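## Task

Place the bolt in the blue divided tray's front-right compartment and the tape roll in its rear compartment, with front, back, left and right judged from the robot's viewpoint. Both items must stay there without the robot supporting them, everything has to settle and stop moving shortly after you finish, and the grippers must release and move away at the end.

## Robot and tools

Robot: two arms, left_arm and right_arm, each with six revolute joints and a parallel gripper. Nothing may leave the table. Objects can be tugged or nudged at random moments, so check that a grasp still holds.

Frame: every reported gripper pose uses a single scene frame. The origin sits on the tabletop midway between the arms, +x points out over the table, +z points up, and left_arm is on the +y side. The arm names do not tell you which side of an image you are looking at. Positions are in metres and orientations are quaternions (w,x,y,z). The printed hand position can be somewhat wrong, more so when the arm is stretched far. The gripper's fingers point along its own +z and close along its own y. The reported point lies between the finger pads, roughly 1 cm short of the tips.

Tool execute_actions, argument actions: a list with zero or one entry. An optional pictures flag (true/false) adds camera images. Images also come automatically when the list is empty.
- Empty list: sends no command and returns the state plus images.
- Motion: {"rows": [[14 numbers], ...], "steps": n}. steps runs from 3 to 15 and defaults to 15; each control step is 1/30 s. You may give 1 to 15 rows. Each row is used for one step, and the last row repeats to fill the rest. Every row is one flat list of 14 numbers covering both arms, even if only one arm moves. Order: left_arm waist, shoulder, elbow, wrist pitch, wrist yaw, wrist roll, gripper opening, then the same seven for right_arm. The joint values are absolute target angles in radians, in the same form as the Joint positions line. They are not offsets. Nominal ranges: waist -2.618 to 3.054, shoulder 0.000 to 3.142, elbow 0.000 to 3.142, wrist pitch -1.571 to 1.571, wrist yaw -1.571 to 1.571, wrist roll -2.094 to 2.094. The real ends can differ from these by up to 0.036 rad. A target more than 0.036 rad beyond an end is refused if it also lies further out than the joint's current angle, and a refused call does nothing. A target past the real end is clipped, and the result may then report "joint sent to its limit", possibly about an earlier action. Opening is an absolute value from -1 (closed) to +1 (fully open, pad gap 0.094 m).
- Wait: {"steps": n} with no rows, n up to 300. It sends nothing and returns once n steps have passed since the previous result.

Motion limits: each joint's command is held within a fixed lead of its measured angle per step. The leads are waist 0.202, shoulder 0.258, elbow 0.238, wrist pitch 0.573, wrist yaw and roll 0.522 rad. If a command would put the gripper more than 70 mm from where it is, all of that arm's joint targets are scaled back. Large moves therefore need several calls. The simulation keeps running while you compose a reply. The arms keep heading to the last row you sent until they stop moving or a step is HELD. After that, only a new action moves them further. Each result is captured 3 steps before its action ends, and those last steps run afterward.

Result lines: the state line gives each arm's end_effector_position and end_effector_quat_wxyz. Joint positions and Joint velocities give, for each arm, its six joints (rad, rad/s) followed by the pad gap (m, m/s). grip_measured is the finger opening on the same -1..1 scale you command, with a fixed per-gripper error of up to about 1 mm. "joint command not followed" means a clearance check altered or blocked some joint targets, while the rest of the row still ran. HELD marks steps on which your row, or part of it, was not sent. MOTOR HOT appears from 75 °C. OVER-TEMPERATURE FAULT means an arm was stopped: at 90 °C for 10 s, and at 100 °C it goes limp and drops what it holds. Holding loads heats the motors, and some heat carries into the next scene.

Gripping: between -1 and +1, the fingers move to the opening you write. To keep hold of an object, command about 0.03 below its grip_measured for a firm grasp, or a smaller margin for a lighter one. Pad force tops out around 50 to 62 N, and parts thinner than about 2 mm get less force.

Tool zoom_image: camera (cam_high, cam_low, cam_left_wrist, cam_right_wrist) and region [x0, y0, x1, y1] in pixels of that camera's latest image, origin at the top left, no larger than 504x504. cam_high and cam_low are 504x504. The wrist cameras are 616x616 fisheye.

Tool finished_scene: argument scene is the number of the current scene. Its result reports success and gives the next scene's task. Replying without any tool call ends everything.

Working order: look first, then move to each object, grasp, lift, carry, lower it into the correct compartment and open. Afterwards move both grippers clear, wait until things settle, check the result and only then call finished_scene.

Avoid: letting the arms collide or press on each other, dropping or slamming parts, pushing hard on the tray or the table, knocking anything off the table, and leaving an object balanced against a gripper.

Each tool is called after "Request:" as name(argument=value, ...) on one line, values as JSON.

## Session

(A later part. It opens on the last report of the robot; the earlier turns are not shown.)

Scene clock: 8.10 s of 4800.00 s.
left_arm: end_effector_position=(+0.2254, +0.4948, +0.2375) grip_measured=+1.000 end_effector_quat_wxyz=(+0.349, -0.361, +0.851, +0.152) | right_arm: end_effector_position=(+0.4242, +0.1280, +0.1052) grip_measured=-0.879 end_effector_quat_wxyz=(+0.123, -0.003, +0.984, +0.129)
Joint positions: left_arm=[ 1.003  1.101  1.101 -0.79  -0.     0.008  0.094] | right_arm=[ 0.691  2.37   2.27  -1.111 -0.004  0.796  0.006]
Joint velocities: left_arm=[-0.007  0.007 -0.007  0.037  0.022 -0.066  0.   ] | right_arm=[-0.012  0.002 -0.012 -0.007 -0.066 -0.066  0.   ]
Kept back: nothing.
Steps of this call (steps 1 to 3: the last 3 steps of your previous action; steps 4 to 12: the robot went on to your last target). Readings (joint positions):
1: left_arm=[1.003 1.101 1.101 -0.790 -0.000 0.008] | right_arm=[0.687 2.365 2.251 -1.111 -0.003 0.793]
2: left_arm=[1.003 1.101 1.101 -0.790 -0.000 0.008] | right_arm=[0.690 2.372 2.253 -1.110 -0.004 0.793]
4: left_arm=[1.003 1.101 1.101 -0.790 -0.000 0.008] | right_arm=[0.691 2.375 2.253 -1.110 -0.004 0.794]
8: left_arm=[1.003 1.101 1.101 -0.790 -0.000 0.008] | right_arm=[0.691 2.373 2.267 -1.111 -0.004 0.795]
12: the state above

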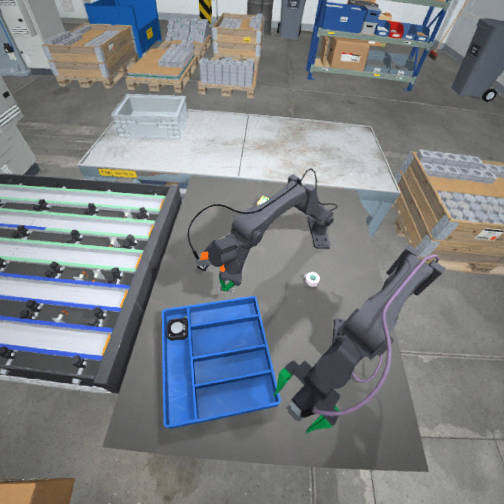

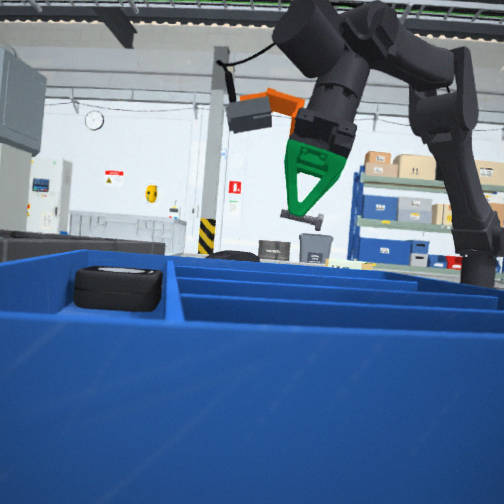

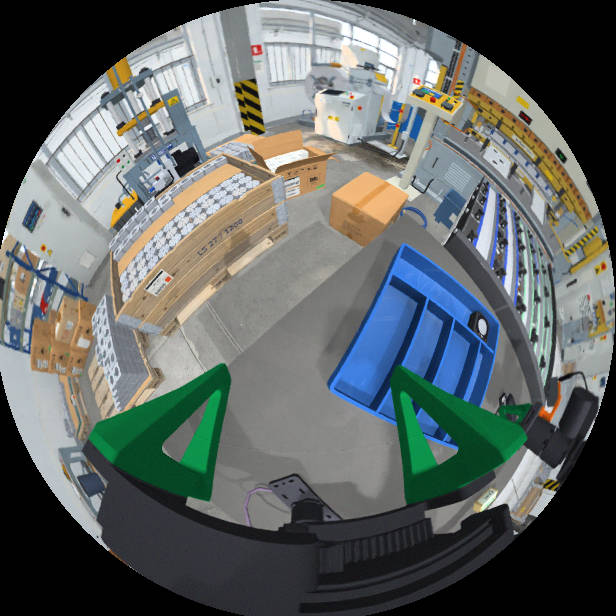

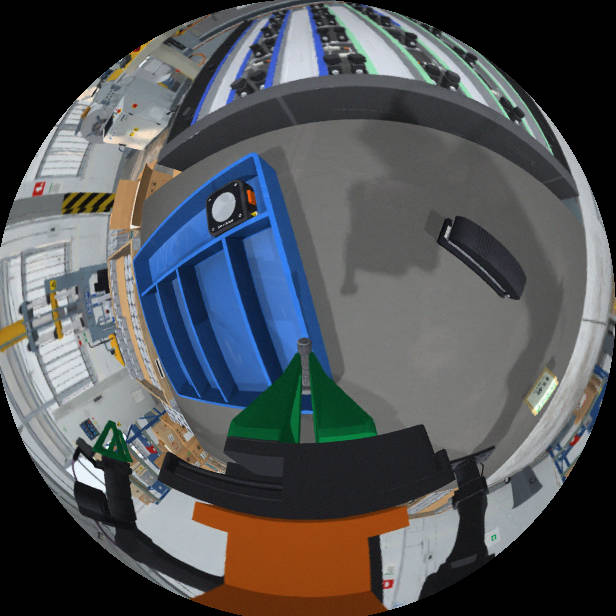

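Request:
execute_actions(actions=[{"rows":[[1,1.1,1.1,-0.8,0,0,1,0.77,2.34,2.2,-0.85,0,0.7,-0.9],[1,1.1,1.1,-0.8,0,0,1,0.77,2.34,2.2,-0.8,0,0.7,-0.9],[1,1.1,1.1,-0.8,0,0,1,0.77,2.34,2.2,-0.8,0,0.7,-0.9],[1,1.1,1.1,-0.8,0,0,1,0.77,2.34,2.12,-0.8,0,0.7,-0.9]]}])

Request:
execute_actions(actions=[{"steps":6}], pictures=true)

Scene clock: 8.63 s of 4800.00 s.
left_arm: end_effector_position=(+0.2254, +0.4948, +0.2375) grip_measured=+1.000 end_effector_quat_wxyz=(+0.349, -0.361, +0.851, +0.152) | right_arm: end_effector_position=(+0.4070, +0.1846, +0.0936) grip_measured=-0.879 end_effector_quat_wxyz=(+0.172, -0.086, +0.964, +0.181)
Joint positions: left_arm=[ 1.003  1.101  1.101 -0.79  -0.     0.008  0.094] | right_arm=[ 0.78   2.348  2.124 -0.841 -0.004  0.714  0.006]
Joint velocities: left_arm=[-0.007 -0.022 -0.017 -0.066 -0.037  0.007  0.   ] | right_arm=[-0.051  0.012 -0.007  0.212 -0.007 -0.168  0.   ]
Steps of this call (steps 1 to 4: the robot went on to your last target; steps 5 to 16: the first 12 steps of this action). Readings (joint positions):
5: left_arm=[1.003 1.101 1.101 -0.790 -0.000 0.008] | right_arm=[0.696 2.365 2.256 -1.086 -0.002 0.785]
6: left_arm=[1.003 1.101 1.101 -0.790 -0.000 0.008] | right_arm=[0.703 2.359 2.236 -1.038 0.001 0.769]
8: left_arm=[1.003 1.101 1.101 -0.790 -0.000 0.008] | right_arm=[0.728 2.354 2.204 -0.948 0.001 0.747]
12: left_arm=[1.003 1.101 1.101 -0.790 -0.000 0.008] | right_arm=[0.776 2.347 2.135 -0.864 -0.002 0.723]
16: the state above

Scene clock: 8.83 s of 4800.00 s.
left_arm: end_effector_position=(+0.2254, +0.4948, +0.2375) grip_measured=+1.000 end_effector_quat_wxyz=(+0.349, -0.361, +0.851, +0.152) | right_arm: end_effector_position=(+0.4108, +0.1875, +0.0963) grip_measured=-0.879 end_effector_quat_wxyz=(+0.180, -0.087, +0.962, +0.188)
Joint positions: left_arm=[ 1.003  1.101  1.101 -0.79  -0.     0.008  0.094] | right_arm=[ 0.778  2.348  2.124 -0.82  -0.004  0.709  0.006]
Joint velocities: left_arm=[-0.017  0.007 -0.007  0.051 -0.066 -0.022  0.   ] | right_arm=[ 0.002 -0.002 -0.012  0.125 -0.022 -0.095 -0.   ]
Kept back: nothing.
Steps of this call (steps 1 to 3: the last 3 steps of your previous action; steps 4 to 6: the robot went on to your last target). Readings (joint positions):
1: left_arm=[1.003 1.101 1.101 -0.790 -0.000 0.008] | right_arm=[0.779 2.348 2.124 -0.835 -0.004 0.713]
2: left_arm=[1.003 1.101 1.101 -0.790 -0.000 0.008] | right_arm=[0.778 2.348 2.124 -0.829 -0.004 0.712]
4: left_arm=[1.003 1.101 1.101 -0.790 -0.000 0.008] | right_arm=[0.778 2.348 2.124 -0.824 -0.004 0.710]
6: the state above

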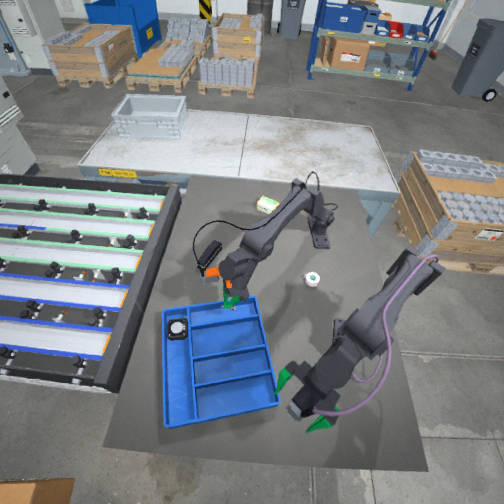

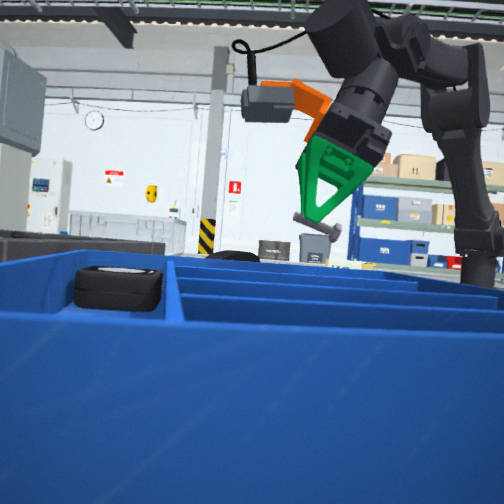

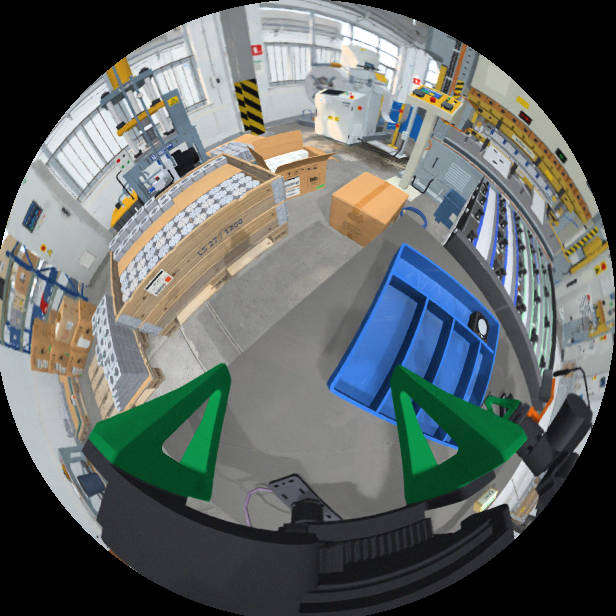

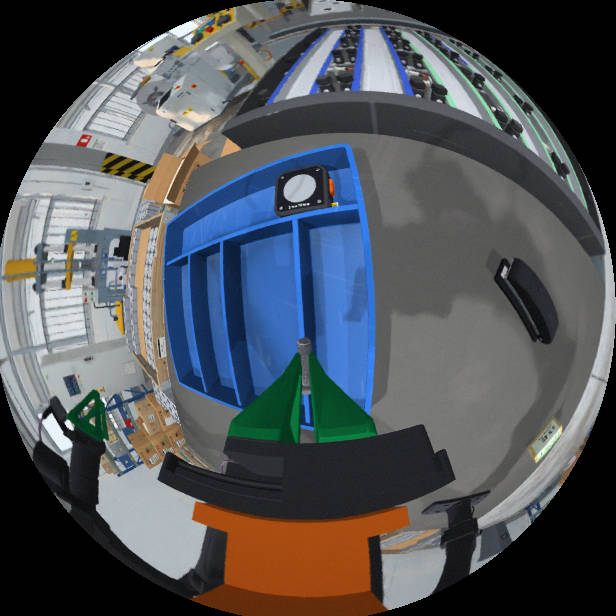

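Request:
execute_actions(actions=[{"rows":[[1,1.1,1.1,-0.8,0,0,1,0.73,2.35,2.12,-0.82,0,0.66,-0.9],[1,1.1,1.1,-0.8,0,0,1,0.73,2.36,2.12,-0.82,0,0.66,-0.9],[1,1.1,1.1,-0.8,0,0,1,0.73,2.38,2.12,-0.82,0,0.66,-0.9],[1,1.1,1.1,-0.8,0,0,1,0.73,2.41,2.12,-0.82,0,0.66,-0.9]]}], pictures=true)

Scene clock: 9.37 s of 4800.00 s.
left_arm: end_effector_position=(+0.2254, +0.4948, +0.2375) grip_measured=+1.000 end_effector_quat_wxyz=(+0.349, -0.361, +0.851, +0.152) | right_arm: end_effector_position=(+0.4313, +0.1677, +0.0573) grip_measured=-0.879 end_effector_quat_wxyz=(+0.165, -0.083, +0.970, +0.159)
Joint positions: left_arm=[ 1.003  1.101  1.101 -0.79  -0.     0.008  0.094] | right_arm=[ 0.729  2.418  2.124 -0.815 -0.005  0.671  0.006]
Joint velocities: left_arm=[ 0.007  0.002  0.007 -0.007 -0.022 -0.022  0.   ] | right_arm=[ 0.007  0.042 -0.007  0.037 -0.066 -0.081 -0.   ]
Steps of this call (steps 1 to 4: the robot went on to your last target; steps 5 to 16: the first 12 steps of this action). Readings (joint positions):
5: left_arm=[1.003 1.101 1.101 -0.790 -0.000 0.008] | right_arm=[0.775 2.348 2.124 -0.816 -0.005 0.703]
6: left_arm=[1.003 1.101 1.101 -0.790 -0.000 0.008] | right_arm=[0.772 2.348 2.124 -0.816 -0.005 0.695]
8: left_arm=[1.003 1.101 1.101 -0.790 -0.000 0.008] | right_arm=[0.757 2.354 2.124 -0.816 -0.005 0.685]
12: left_arm=[1.003 1.101 1.101 -0.790 -0.000 0.008] | right_arm=[0.732 2.391 2.124 -0.814 -0.005 0.675]
16: the state above

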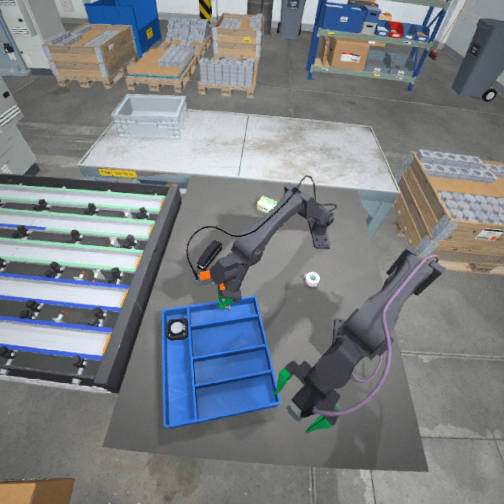

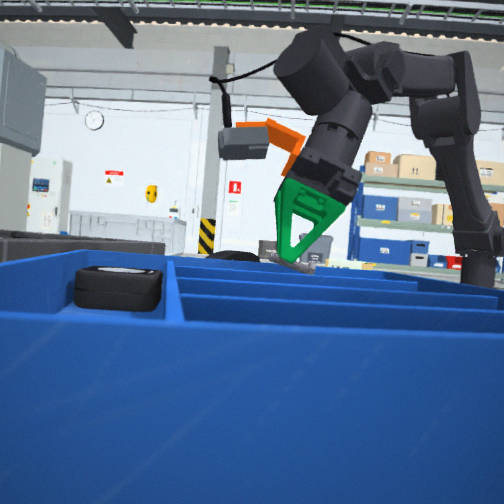

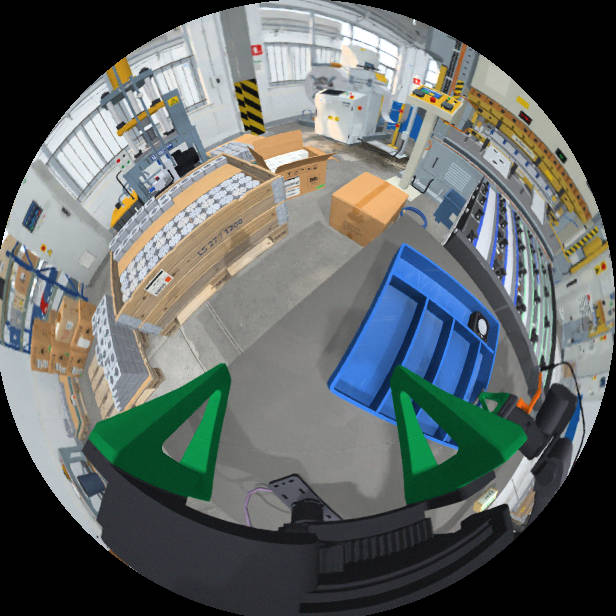

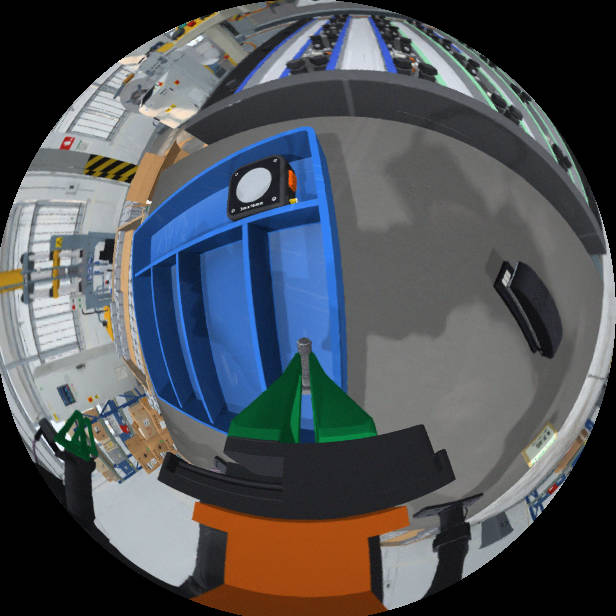

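Request:
execute_actions(actions=[{"rows":[[0.6,1.1,1.1,-1.0,0,0,1,0.755,2.455,2.12,-0.79,0,0.66,-0.9]],"steps":12}])

Request:
execute_actions(actions=[{"rows":[[0.6,1.1,1.1,-1.0,0,0,1,0.755,2.455,2.12,-0.79,0,0.66,-0.55]],"steps":9}])

Request:
execute_actions(actions=[{"rows":[[0.6,1.1,1.1,-1.0,0,0,1,0.74,2.2,2.12,-1,0,0.66,-0.55]],"steps":11}], pictures=true)

Scene clock: 9.77 s of 4800.00 s.
left_arm: end_effector_position=(+0.2702, +0.3757, +0.2104) grip_measured=+1.000 end_effector_quat_wxyz=(+0.295, -0.188, +0.935, +0.059) | right_arm: end_effector_position=(+0.4224, +0.1753, +0.0383) grip_measured=-0.879 end_effector_quat_wxyz=(+0.155, -0.095, +0.972, +0.152)
Joint positions: left_arm=[ 0.599  1.102  1.101 -0.958  0.006  0.006  0.094] | right_arm=[ 0.749  2.454  2.124 -0.804 -0.005  0.667  0.006]
Joint velocities: left_arm=[-0.012 -0.002  0.022 -0.256  0.007 -0.037  0.   ] | right_arm=[ 0.012  0.037 -0.012 -0.066 -0.081 -0.066 -0.   ]
Steps of this call (steps 1 to 3: the last 3 steps of your previous action; steps 4 to 12: the first 9 steps of this action). Readings (joint positions):
4: left_arm=[0.979 1.101 1.101 -0.804 -0.015 0.007] | right_arm=[0.730 2.420 2.124 -0.813 -0.005 0.669]
5: left_arm=[0.919 1.101 1.101 -0.833 -0.020 0.006] | right_arm=[0.732 2.423 2.124 -0.809 -0.005 0.669]
7: left_arm=[0.771 1.102 1.101 -0.890 -0.015 0.006] | right_arm=[0.738 2.433 2.124 -0.805 -0.005 0.668]
11: left_arm=[0.601 1.102 1.101 -0.949 0.006 0.006] | right_arm=[0.748 2.452 2.124 -0.804 -0.005 0.668]
12: the state above

Scene clock: 10.07 s of 4800.00 s.
left_arm: end_effector_position=(+0.2649, +0.3735, +0.2065) grip_measured=+1.000 end_effector_quat_wxyz=(+0.282, -0.189, +0.939, +0.056) | right_arm: end_effector_position=(+0.4226, +0.1756, +0.0379) grip_measured=-0.552 end_effector_quat_wxyz=(+0.155, -0.095, +0.972, +0.152)
Joint positions: left_arm=[ 0.599  1.102  1.101 -0.986  0.006  0.006  0.094] | right_arm=[ 0.749  2.455  2.124 -0.802 -0.005  0.667  0.021]
Joint velocities: left_arm=[-0.022  0.007 -0.007  0.081 -0.051 -0.022  0.   ] | right_arm=[ 0.007 -0.002  0.007 -0.037 -0.007  0.037  0.   ]
Steps of this call (steps 1 to 3: the last 3 steps of your previous action; steps 4 to 9: the first 6 steps of this action). Readings (joint positions):
4: left_arm=[0.599 1.102 1.101 -0.978 0.006 0.006] | right_arm=[0.749 2.455 2.124 -0.803 -0.005 0.667]
5: left_arm=[0.599 1.102 1.101 -0.981 0.006 0.006] | right_arm=[0.749 2.455 2.124 -0.803 -0.005 0.667]
7: left_arm=[0.599 1.102 1.101 -0.984 0.006 0.006] | right_arm=[0.749 2.455 2.124 -0.803 -0.005 0.667]
9: the state above

Scene clock: 10.43 s of 4800.00 s.
left_arm: end_effector_position=(+0.2643, +0.3732, +0.2061) grip_measured=+1.000 end_effector_quat_wxyz=(+0.281, -0.189, +0.939, +0.056) | right_arm: end_effector_position=(+0.4053, +0.1554, +0.1406) grip_measured=-0.552 end_effector_quat_wxyz=(+0.182, -0.094, +0.963, +0.178)
Joint positions: left_arm=[ 0.599  1.102  1.101 -0.989  0.006  0.006  0.094] | right_arm=[ 0.749  2.229  2.106 -0.935 -0.005  0.667  0.021]
Joint velocities: left_arm=[ 0.002 -0.022  0.002  0.022  0.007 -0.007  0.   ] | right_arm=[ 0.027 -0.901  0.159 -0.256  0.051  0.007  0.   ]
Steps of this call (steps 1 to 3: the last 3 steps of your previous action; steps 4 to 11: the first 8 steps of this action). Readings (joint positions):
4: left_arm=[0.599 1.102 1.101 -0.988 0.006 0.006] | right_arm=[0.749 2.444 2.121 -0.808 -0.005 0.667]
5: left_arm=[0.599 1.102 1.101 -0.988 0.006 0.006] | right_arm=[0.749 2.426 2.111 -0.832 -0.005 0.667]
7: left_arm=[0.599 1.102 1.101 -0.989 0.006 0.006] | right_arm=[0.749 2.370 2.103 -0.880 -0.005 0.667]
11: the state above

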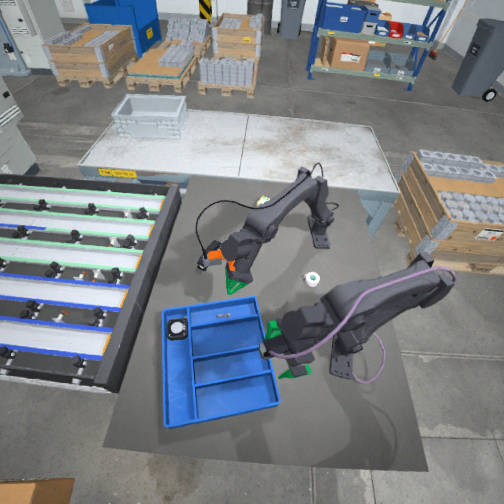

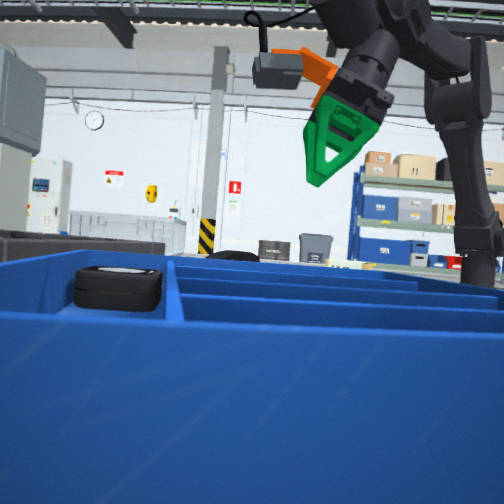

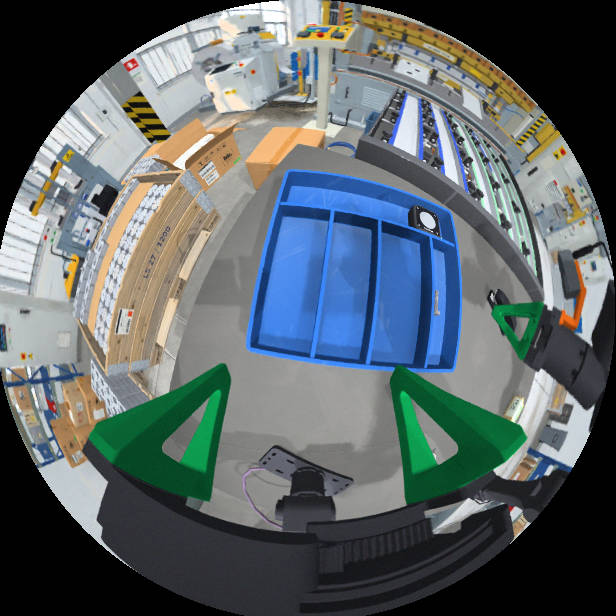

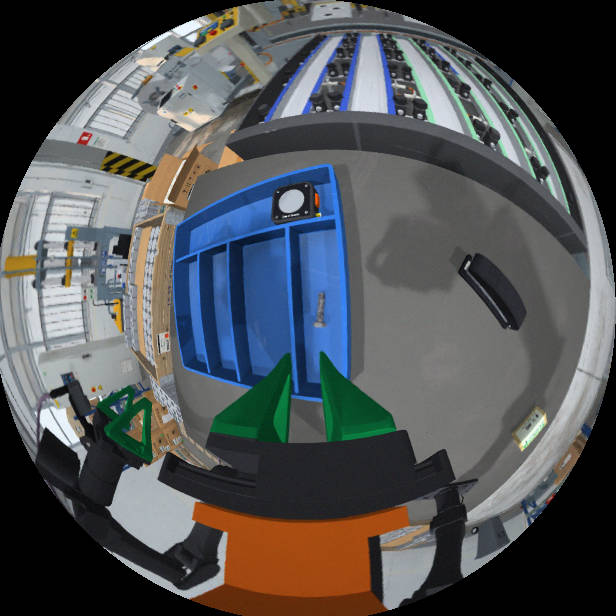

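Request:
execute_actions(actions=[{"rows":[[0.3,1.1,1.1,-1.2,0,0,1,-0.7,1.5,1.5,-1.2,0,0,0]]}])

Request:
execute_actions(actions=[{"rows":[[-0.97,1.5,1.4,-1.3,0,0,1,-0.7,1.5,1.5,-1.2,0,0,0]]}])

Request:
execute_actions(actions=[{"rows":[[-0.97,1.81,1.477,-1.228,0,0,1,-0.7,1.5,1.5,-1.2,0,0,0]]}])

Request:
execute_actions(actions=[{"steps":6}], pictures=true)

Scene clock: 11.03 s of 4800.00 s.
left_arm: end_effector_position=(+0.2447, +0.2879, +0.1844) grip_measured=+1.000 end_effector_quat_wxyz=(+0.195, -0.050, +0.979, +0.008) | right_arm: end_effector_position=(+0.3962, -0.0850, +0.1835) grip_measured=-0.002 end_effector_quat_wxyz=(+0.172, -0.138, +0.973, +0.065)
Joint positions: left_arm=[ 0.301  1.102  1.101 -1.176  0.006  0.005  0.094] | right_arm=[ 0.356  1.704  1.602 -1.099 -0.013  0.188  0.047]
Joint velocities: left_arm=[-0.017 -0.002  0.012 -0.095  0.066  0.051  0.   ] | right_arm=[-1.336 -1.365 -1.018 -0.388  0.022 -0.769  0.001]
Steps of this call (steps 1 to 3: the last 3 steps of your previous action; steps 4 to 6: the robot went on to your last target; steps 7 to 18: the first 12 steps of this action). Readings (joint positions):
7: left_arm=[0.574 1.102 1.101 -1.003 -0.008 0.005] | right_arm=[0.741 2.153 2.107 -0.946 -0.009 0.631]
8: left_arm=[0.511 1.102 1.101 -1.033 -0.013 0.005] | right_arm=[0.730 2.128 2.059 -0.959 -0.014 0.580]
10: left_arm=[0.372 1.102 1.101 -1.089 -0.005 0.005] | right_arm=[0.682 2.061 1.964 -1.002 -0.016 0.479]
14: left_arm=[0.301 1.102 1.101 -1.152 0.006 0.005] | right_arm=[0.535 1.896 1.778 -1.056 -0.016 0.307]
18: the state above

Scene clock: 11.53 s of 4800.00 s.
left_arm: end_effector_position=(+0.2449, +0.0745, +0.1600) grip_measured=+1.000 end_effector_quat_wxyz=(+0.082, +0.330, +0.940, -0.025) | right_arm: end_effector_position=(+0.3436, -0.4438, +0.2163) grip_measured=-0.002 end_effector_quat_wxyz=(+0.199, +0.268, +0.941, -0.055)
Joint positions: left_arm=[-0.478  1.537  1.385 -1.248 -0.007  0.004  0.094] | right_arm=[-0.651  1.504  1.51  -1.161  0.003  0.014  0.047]
Joint velocities: left_arm=[-2.063 -0.134 -0.002 -0.095  0.037 -0.081  0.   ] | right_arm=[-1.458 -0.012 -0.007 -0.139  0.256 -0.007  0.001]
Steps of this call (steps 1 to 3: the last 3 steps of your previous action; steps 4 to 15: the first 12 steps of this action). Readings (joint positions):
4: left_arm=[0.275 1.133 1.134 -1.222 -0.007 0.004] | right_arm=[0.123 1.543 1.530 -1.144 -0.012 0.093]
5: left_arm=[0.211 1.203 1.212 -1.279 -0.012 0.004] | right_arm=[0.051 1.520 1.527 -1.150 -0.011 0.076]
7: left_arm=[0.079 1.358 1.342 -1.271 -0.013 0.004] | right_arm=[-0.095 1.499 1.527 -1.154 -0.008 0.051]
11: left_arm=[-0.190 1.530 1.385 -1.235 -0.012 0.004] | right_arm=[-0.382 1.501 1.515 -1.157 -0.005 0.024]
15: the state above

Scene clock: 12.03 s of 4800.00 s.
left_arm: end_effector_position=(+0.1348, -0.0453, +0.0898) grip_measured=+1.000 end_effector_quat_wxyz=(-0.013, +0.554, +0.832, +0.005) | right_arm: end_effector_position=(+0.3281, -0.4600, +0.2144) grip_measured=-0.002 end_effector_quat_wxyz=(+0.187, +0.293, +0.935, -0.063)
Joint positions: left_arm=[-0.978  1.842  1.463 -1.219  0.006  0.004  0.094] | right_arm=[-0.71   1.504  1.51  -1.18   0.012  0.006  0.047]
Joint velocities: left_arm=[ 0.046 -0.193 -0.007 -0.037 -0.066 -0.051  0.   ] | right_arm=[-0.007  0.007 -0.012  0.022 -0.022  0.066 -0.001]
Steps of this call (steps 1 to 3: the last 3 steps of your previous action; steps 4 to 15: the first 12 steps of this action). Readings (joint positions):
4: left_arm=[-0.766 1.548 1.396 -1.266 -0.002 0.004] | right_arm=[-0.713 1.504 1.510 -1.171 0.014 0.011]
5: left_arm=[-0.826 1.587 1.424 -1.272 -0.000 0.004] | right_arm=[-0.711 1.504 1.510 -1.173 0.013 0.010]
7: left_arm=[-0.919 1.699 1.460 -1.246 0.001 0.004] | right_arm=[-0.710 1.504 1.510 -1.176 0.012 0.008]
11: left_arm=[-0.985 1.849 1.463 -1.218 0.006 0.004] | right_arm=[-0.710 1.504 1.510 -1.179 0.012 0.007]
15: the state above

Scene clock: 12.23 s of 4800.00 s.
left_arm: end_effector_position=(+0.1354, -0.0454, +0.0943) grip_measured=+1.000 end_effector_quat_wxyz=(-0.007, +0.554, +0.833, +0.001) | right_arm: end_effector_position=(+0.3281, -0.4599, +0.2144) grip_measured=-0.002 end_effector_quat_wxyz=(+0.187, +0.293, +0.936, -0.063)
Joint positions: left_arm=[-0.976  1.828  1.463 -1.219  0.006  0.004  0.094] | right_arm=[-0.71   1.504  1.51  -1.18   0.012  0.006  0.047]
Joint velocities: left_arm=[ 0.012 -0.002 -0.012 -0.022 -0.066  0.066  0.   ] | right_arm=[ 0.017 -0.007  0.012 -0.081  0.007  0.066 -0.001]
Kept back: nothing.
Steps of this call (steps 1 to 3: the last 3 steps of your previous action; steps 4 to 6: the robot went on to your last target). Readings (joint positions):
1: left_arm=[-0.977 1.836 1.463 -1.219 0.006 0.004] | right_arm=[-0.710 1.504 1.510 -1.180 0.012 0.006]
2: left_arm=[-0.976 1.831 1.463 -1.219 0.006 0.004] | right_arm=[-0.710 1.504 1.510 -1.180 0.012 0.006]
4: left_arm=[-0.976 1.828 1.463 -1.219 0.006 0.004] | right_arm=[-0.710 1.504 1.510 -1.180 0.012 0.006]
6: the state above

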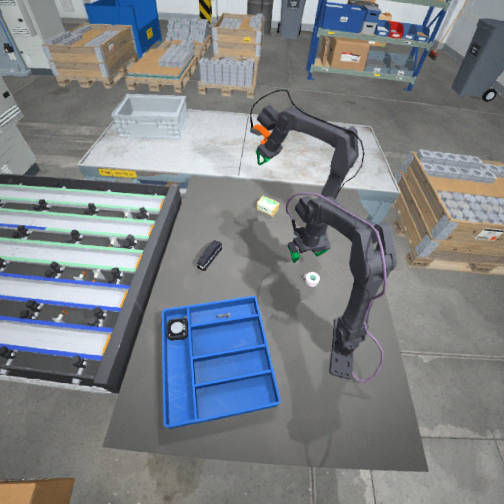

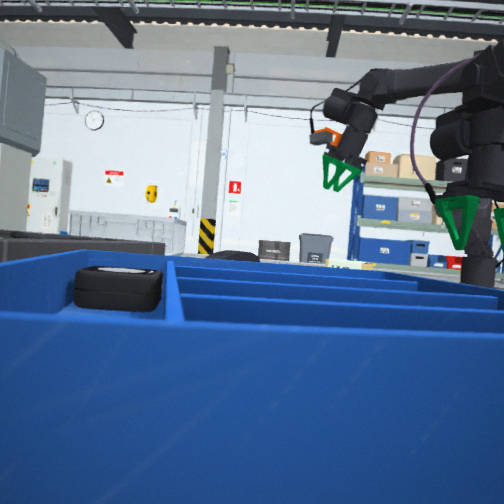

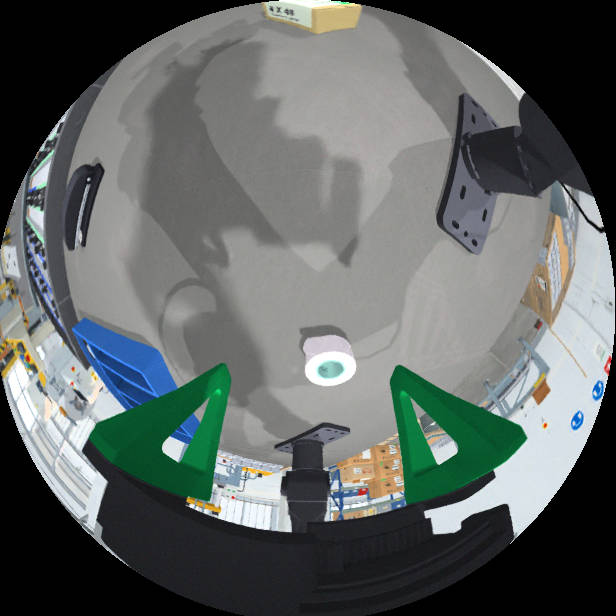

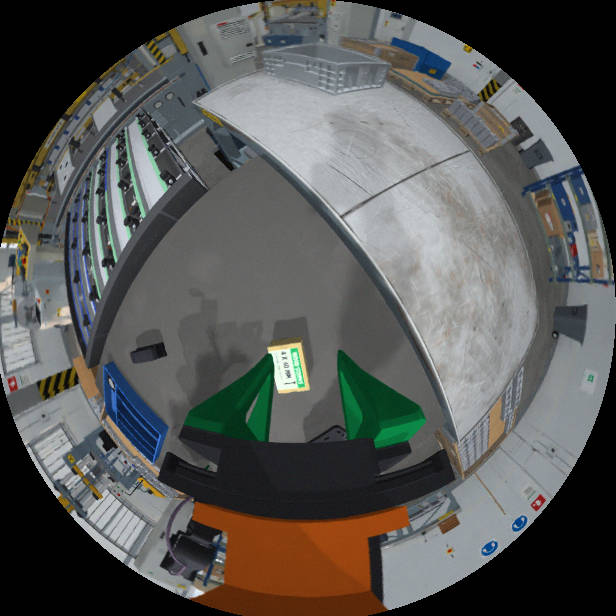

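Request:
execute_actions(actions=[{"rows":[[-1.05,1.655,1.19,-1.08,0,0,1,-0.7,1.5,1.5,-1.2,0,0,0]]}])

Request:
execute_actions(actions=[{"steps":5}], pictures=true)

Scene clock: 12.87 s of 4800.00 s.
left_arm: end_effector_position=(+0.0978, -0.0122, +0.0739) grip_measured=+1.000 end_effector_quat_wxyz=(-0.004, +0.585, +0.811, +0.002) | right_arm: end_effector_position=(+0.3280, -0.4599, +0.2144) grip_measured=-0.002 end_effector_quat_wxyz=(+0.187, +0.293, +0.936, -0.063)
Joint positions: left_arm=[-1.054  1.671  1.195 -1.103  0.002  0.004  0.094] | right_arm=[-0.71   1.504  1.51  -1.181  0.012  0.006  0.047]
Joint velocities: left_arm=[ 0.002  0.022 -0.012  0.081 -0.022  0.007  0.   ] | right_arm=[ 0.002  0.002 -0.002 -0.037  0.007 -0.095  0.   ]
Steps of this call (steps 1 to 7: the robot went on to your last target; steps 8 to 19: the first 12 steps of this action). Readings (joint positions):
8: left_arm=[-0.982 1.806 1.427 -1.179 0.004 0.004] | right_arm=[-0.710 1.504 1.510 -1.181 0.012 0.006]
9: left_arm=[-0.994 1.760 1.349 -1.125 0.001 0.004] | right_arm=[-0.710 1.504 1.510 -1.181 0.012 0.006]
11: left_arm=[-1.031 1.690 1.236 -1.126 0.001 0.004] | right_arm=[-0.710 1.504 1.510 -1.181 0.012 0.006]
15: left_arm=[-1.054 1.671 1.195 -1.126 0.002 0.004] | right_arm=[-0.710 1.504 1.510 -1.181 0.012 0.006]
19: the state above

Scene clock: 13.03 s of 4800.00 s.
left_arm: end_effector_position=(+0.0986, -0.0145, +0.0739) grip_measured=+1.000 end_effector_quat_wxyz=(+0.000, +0.585, +0.811, -0.001) | right_arm: end_effector_position=(+0.3280, -0.4599, +0.2144) grip_measured=-0.002 end_effector_quat_wxyz=(+0.187, +0.293, +0.936, -0.063)
Joint positions: left_arm=[-1.054  1.671  1.195 -1.093  0.002  0.004  0.094] | right_arm=[-0.71   1.504  1.51  -1.181  0.012  0.006  0.047]
Joint velocities: left_arm=[-0.002 -0.007  0.007  0.022 -0.095 -0.022  0.   ] | right_arm=[-0.022 -0.007 -0.002  0.007 -0.022 -0.007 -0.001]
Kept back: nothing.
Steps of this call (steps 1 to 3: the last 3 steps of your previous action; steps 4 to 5: the robot went on to your last target). Readings (joint positions):
1: left_arm=[-1.054 1.671 1.195 -1.100 0.002 0.004] | right_arm=[-0.710 1.504 1.510 -1.181 0.012 0.006]
2: left_arm=[-1.054 1.671 1.195 -1.097 0.002 0.004] | right_arm=[-0.710 1.504 1.510 -1.181 0.012 0.006]
4: left_arm=[-1.054 1.671 1.195 -1.094 0.002 0.004] | right_arm=[-0.710 1.504 1.510 -1.181 0.012 0.006]
5: the state above

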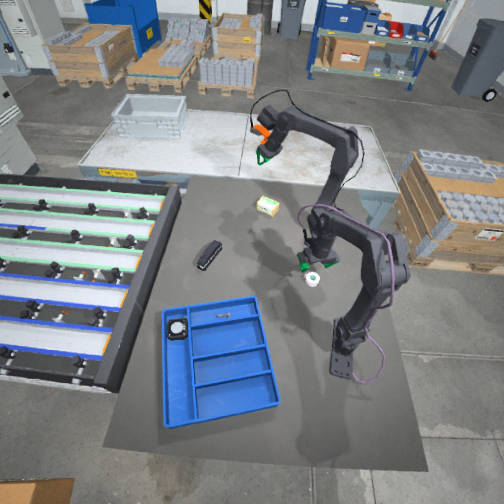

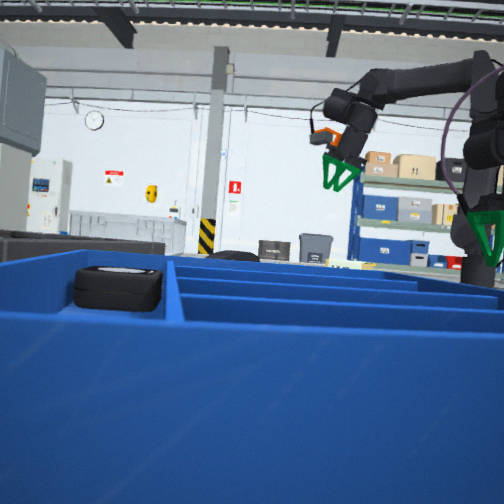

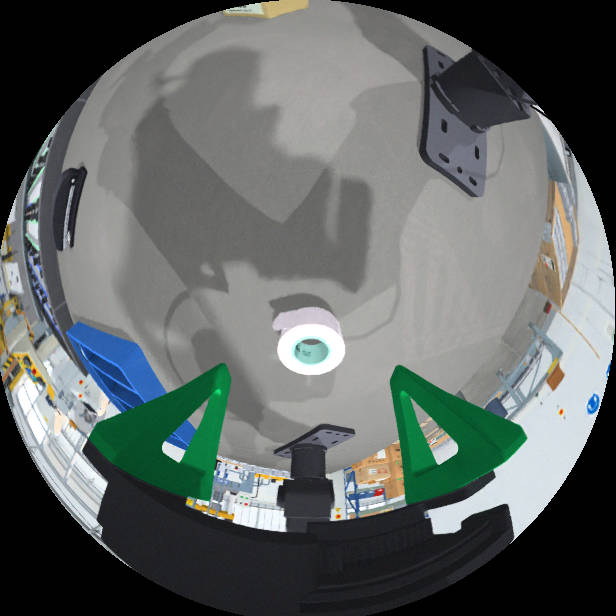

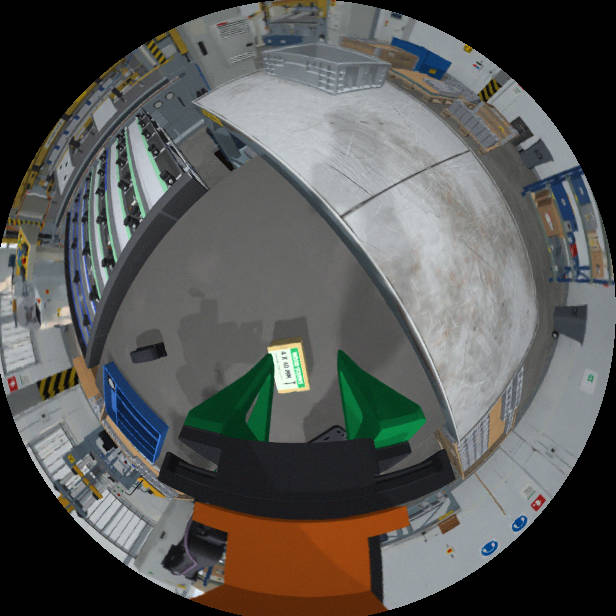

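Request:
execute_actions(actions=[{"rows":[[-1.05,1.67,1.12,-1.0,0,0,1,-0.7,1.5,1.5,-1.2,0,0,0],[-1.05,1.67,1.12,-1.0,0,0,1,-0.7,1.5,1.5,-1.2,0,0,0],[-1.05,1.67,1.12,-0.97,0,0,1,-0.7,1.5,1.5,-1.2,0,0,0],[-1.05,1.715,1.02,-0.87,0,0,0.7,-0.7,1.5,1.5,-1.2,0,0,0]]}])

Request:
execute_actions(actions=[{"steps":5}], pictures=true)

Scene clock: 13.57 s of 4800.00 s.
left_arm: end_effector_position=(+0.0929, +0.0026, +0.0176) grip_measured=+0.702 end_effector_quat_wxyz=(-0.020, +0.585, +0.811, +0.013) | right_arm: end_effector_position=(+0.3280, -0.4599, +0.2144) grip_measured=-0.002 end_effector_quat_wxyz=(+0.187, +0.293, +0.936, -0.063)
Joint positions: left_arm=[-1.054  1.727  1.019 -0.912  0.002  0.004  0.08 ] | right_arm=[-0.71   1.504  1.51  -1.181  0.012  0.006  0.047]
Joint velocities: left_arm=[-0.012  0.002 -0.022  0.212  0.037 -0.037 -0.001] | right_arm=[-0.002 -0.002  0.007 -0.022  0.022 -0.022  0.001]
Steps of this call (steps 1 to 4: the robot went on to your last target; steps 5 to 16: the first 12 steps of this action). Readings (joint positions):
5: left_arm=[-1.054 1.670 1.186 -1.079 0.002 0.004] | right_arm=[-0.710 1.504 1.510 -1.181 0.012 0.006]
6: left_arm=[-1.054 1.669 1.171 -1.058 0.002 0.004] | right_arm=[-0.710 1.504 1.510 -1.181 0.012 0.006]
8: left_arm=[-1.054 1.672 1.128 -1.016 0.002 0.004] | right_arm=[-0.710 1.504 1.510 -1.181 0.012 0.006]
12: left_arm=[-1.054 1.714 1.032 -0.938 0.002 0.004] | right_arm=[-0.710 1.504 1.510 -1.181 0.012 0.006]
16: the state above

Scene clock: 13.73 s of 4800.00 s.
left_arm: end_effector_position=(+0.0948, -0.0030, +0.0174) grip_measured=+0.702 end_effector_quat_wxyz=(-0.011, +0.585, +0.811, +0.006) | right_arm: end_effector_position=(+0.3280, -0.4599, +0.2144) grip_measured=-0.002 end_effector_quat_wxyz=(+0.187, +0.293, +0.936, -0.063)
Joint positions: left_arm=[-1.054  1.727  1.019 -0.888  0.002  0.004  0.08 ] | right_arm=[-0.71   1.504  1.51  -1.181  0.012  0.006  0.047]
Joint velocities: left_arm=[-0.007  0.002  0.007  0.051 -0.125 -0.022 -0.001] | right_arm=[-0.002 -0.017 -0.002 -0.095 -0.037  0.139 -0.   ]
Kept back: nothing.
Steps of this call (steps 1 to 3: the last 3 steps of your previous action; steps 4 to 5: the robot went on to your last target). Readings (joint positions):
1: left_arm=[-1.054 1.727 1.019 -0.903 0.002 0.004] | right_arm=[-0.710 1.504 1.510 -1.181 0.012 0.006]
2: left_arm=[-1.054 1.727 1.019 -0.898 0.002 0.004] | right_arm=[-0.710 1.504 1.510 -1.181 0.012 0.006]
4: left_arm=[-1.054 1.727 1.019 -0.891 0.002 0.004] | right_arm=[-0.710 1.504 1.510 -1.181 0.012 0.006]
5: the state above

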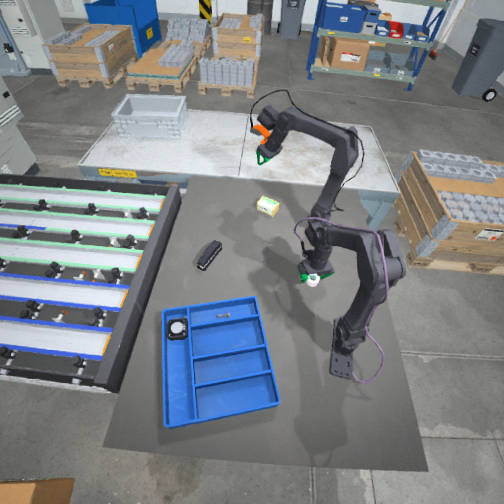

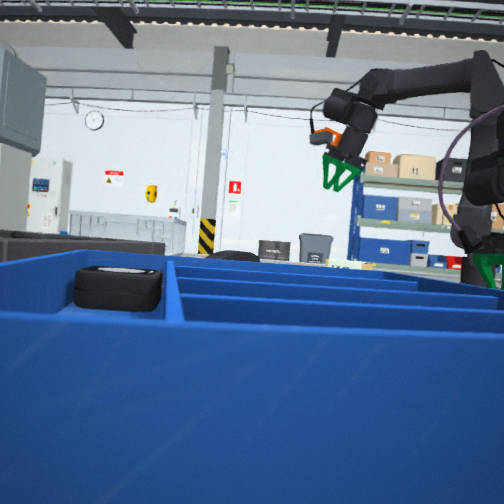

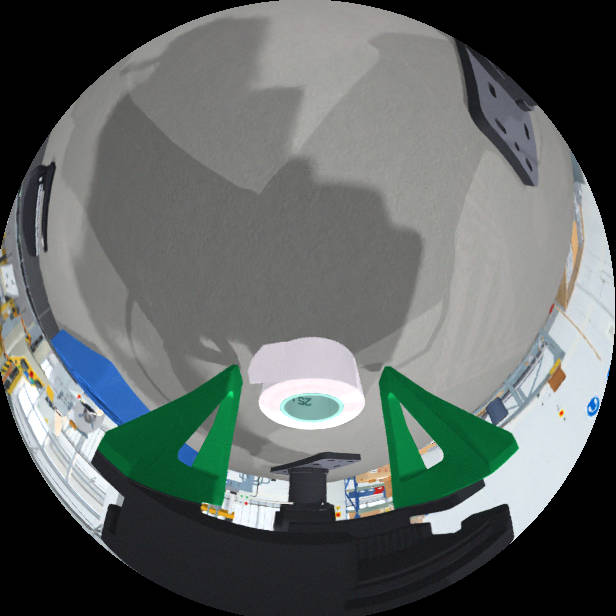

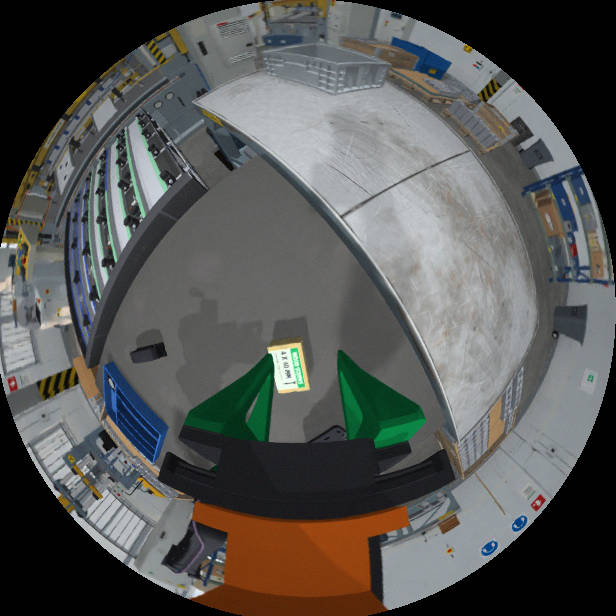

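Request:
execute_actions(actions=[{"rows":[[-1.05,1.715,1.02,-0.92,0,0,0.03,-0.7,1.5,1.5,-1.2,0,0,0]],"steps":14}], pictures=true)

Scene clock: 14.13 s of 4800.00 s.
left_arm: end_effector_position=(+0.0933, +0.0014, +0.0176) grip_measured=+0.048 end_effector_quat_wxyz=(-0.018, +0.585, +0.811, +0.012) | right_arm: end_effector_position=(+0.3280, -0.4599, +0.2144) grip_measured=-0.002 end_effector_quat_wxyz=(+0.187, +0.293, +0.936, -0.063)
Joint positions: left_arm=[-1.054  1.727  1.019 -0.907  0.002  0.004  0.049] | right_arm=[-0.71   1.504  1.51  -1.181  0.012  0.006  0.047]
Joint velocities: left_arm=[-0.007  0.002  0.002 -0.022  0.051 -0.037  0.   ] | right_arm=[-0.002 -0.012 -0.022 -0.007 -0.007 -0.022 -0.   ]
Steps of this call (step 1: the robot went on to your last target; steps 2 to 12: the first 11 steps of this action). Readings (joint positions):
2: left_arm=[-1.054 1.727 1.019 -0.887 0.002 0.004] | right_arm=[-0.710 1.504 1.510 -1.181 0.012 0.006]
3: left_arm=[-1.054 1.727 1.019 -0.890 0.002 0.004] | right_arm=[-0.710 1.504 1.510 -1.181 0.012 0.006]
5: left_arm=[-1.054 1.727 1.019 -0.897 0.002 0.004] | right_arm=[-0.710 1.504 1.510 -1.181 0.012 0.006]
9: left_arm=[-1.054 1.727 1.019 -0.904 0.002 0.004] | right_arm=[-0.710 1.504 1.510 -1.181 0.012 0.006]
12: the state above

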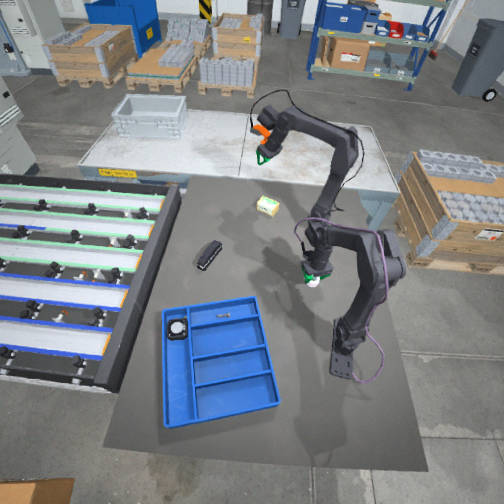

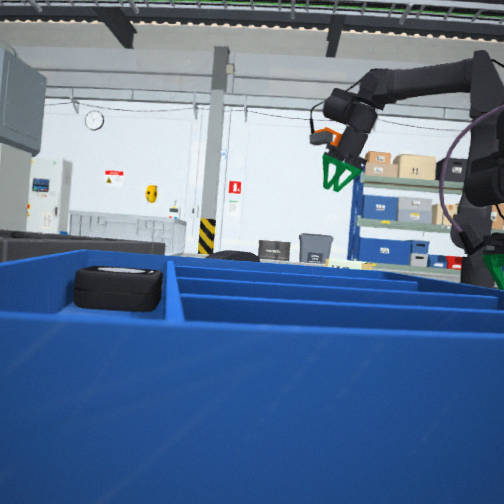

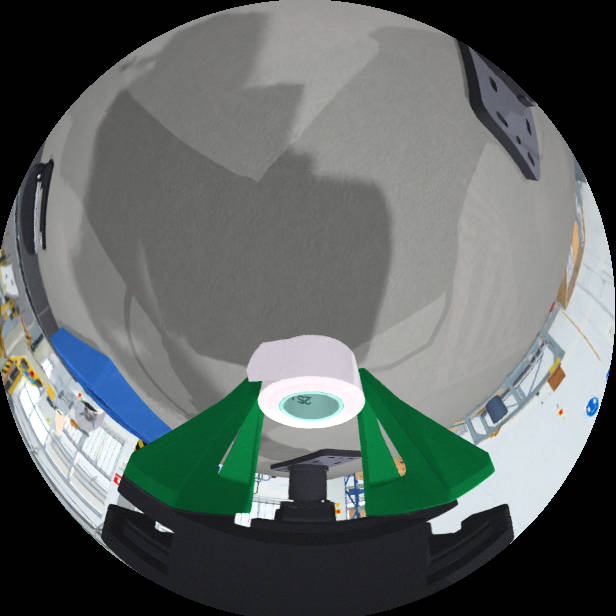

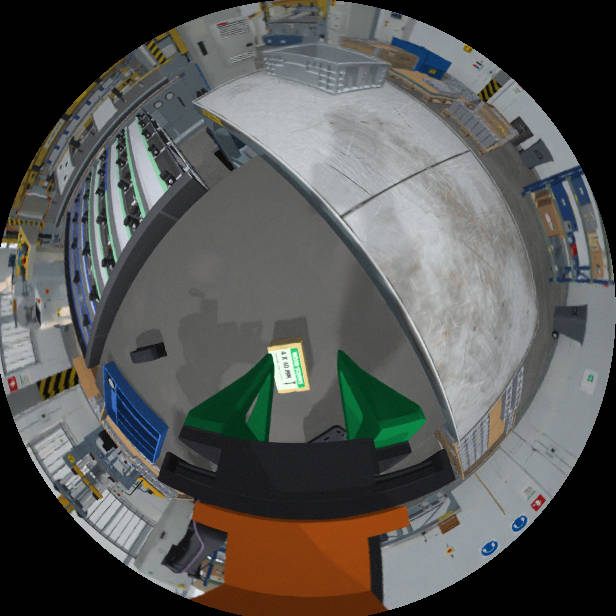

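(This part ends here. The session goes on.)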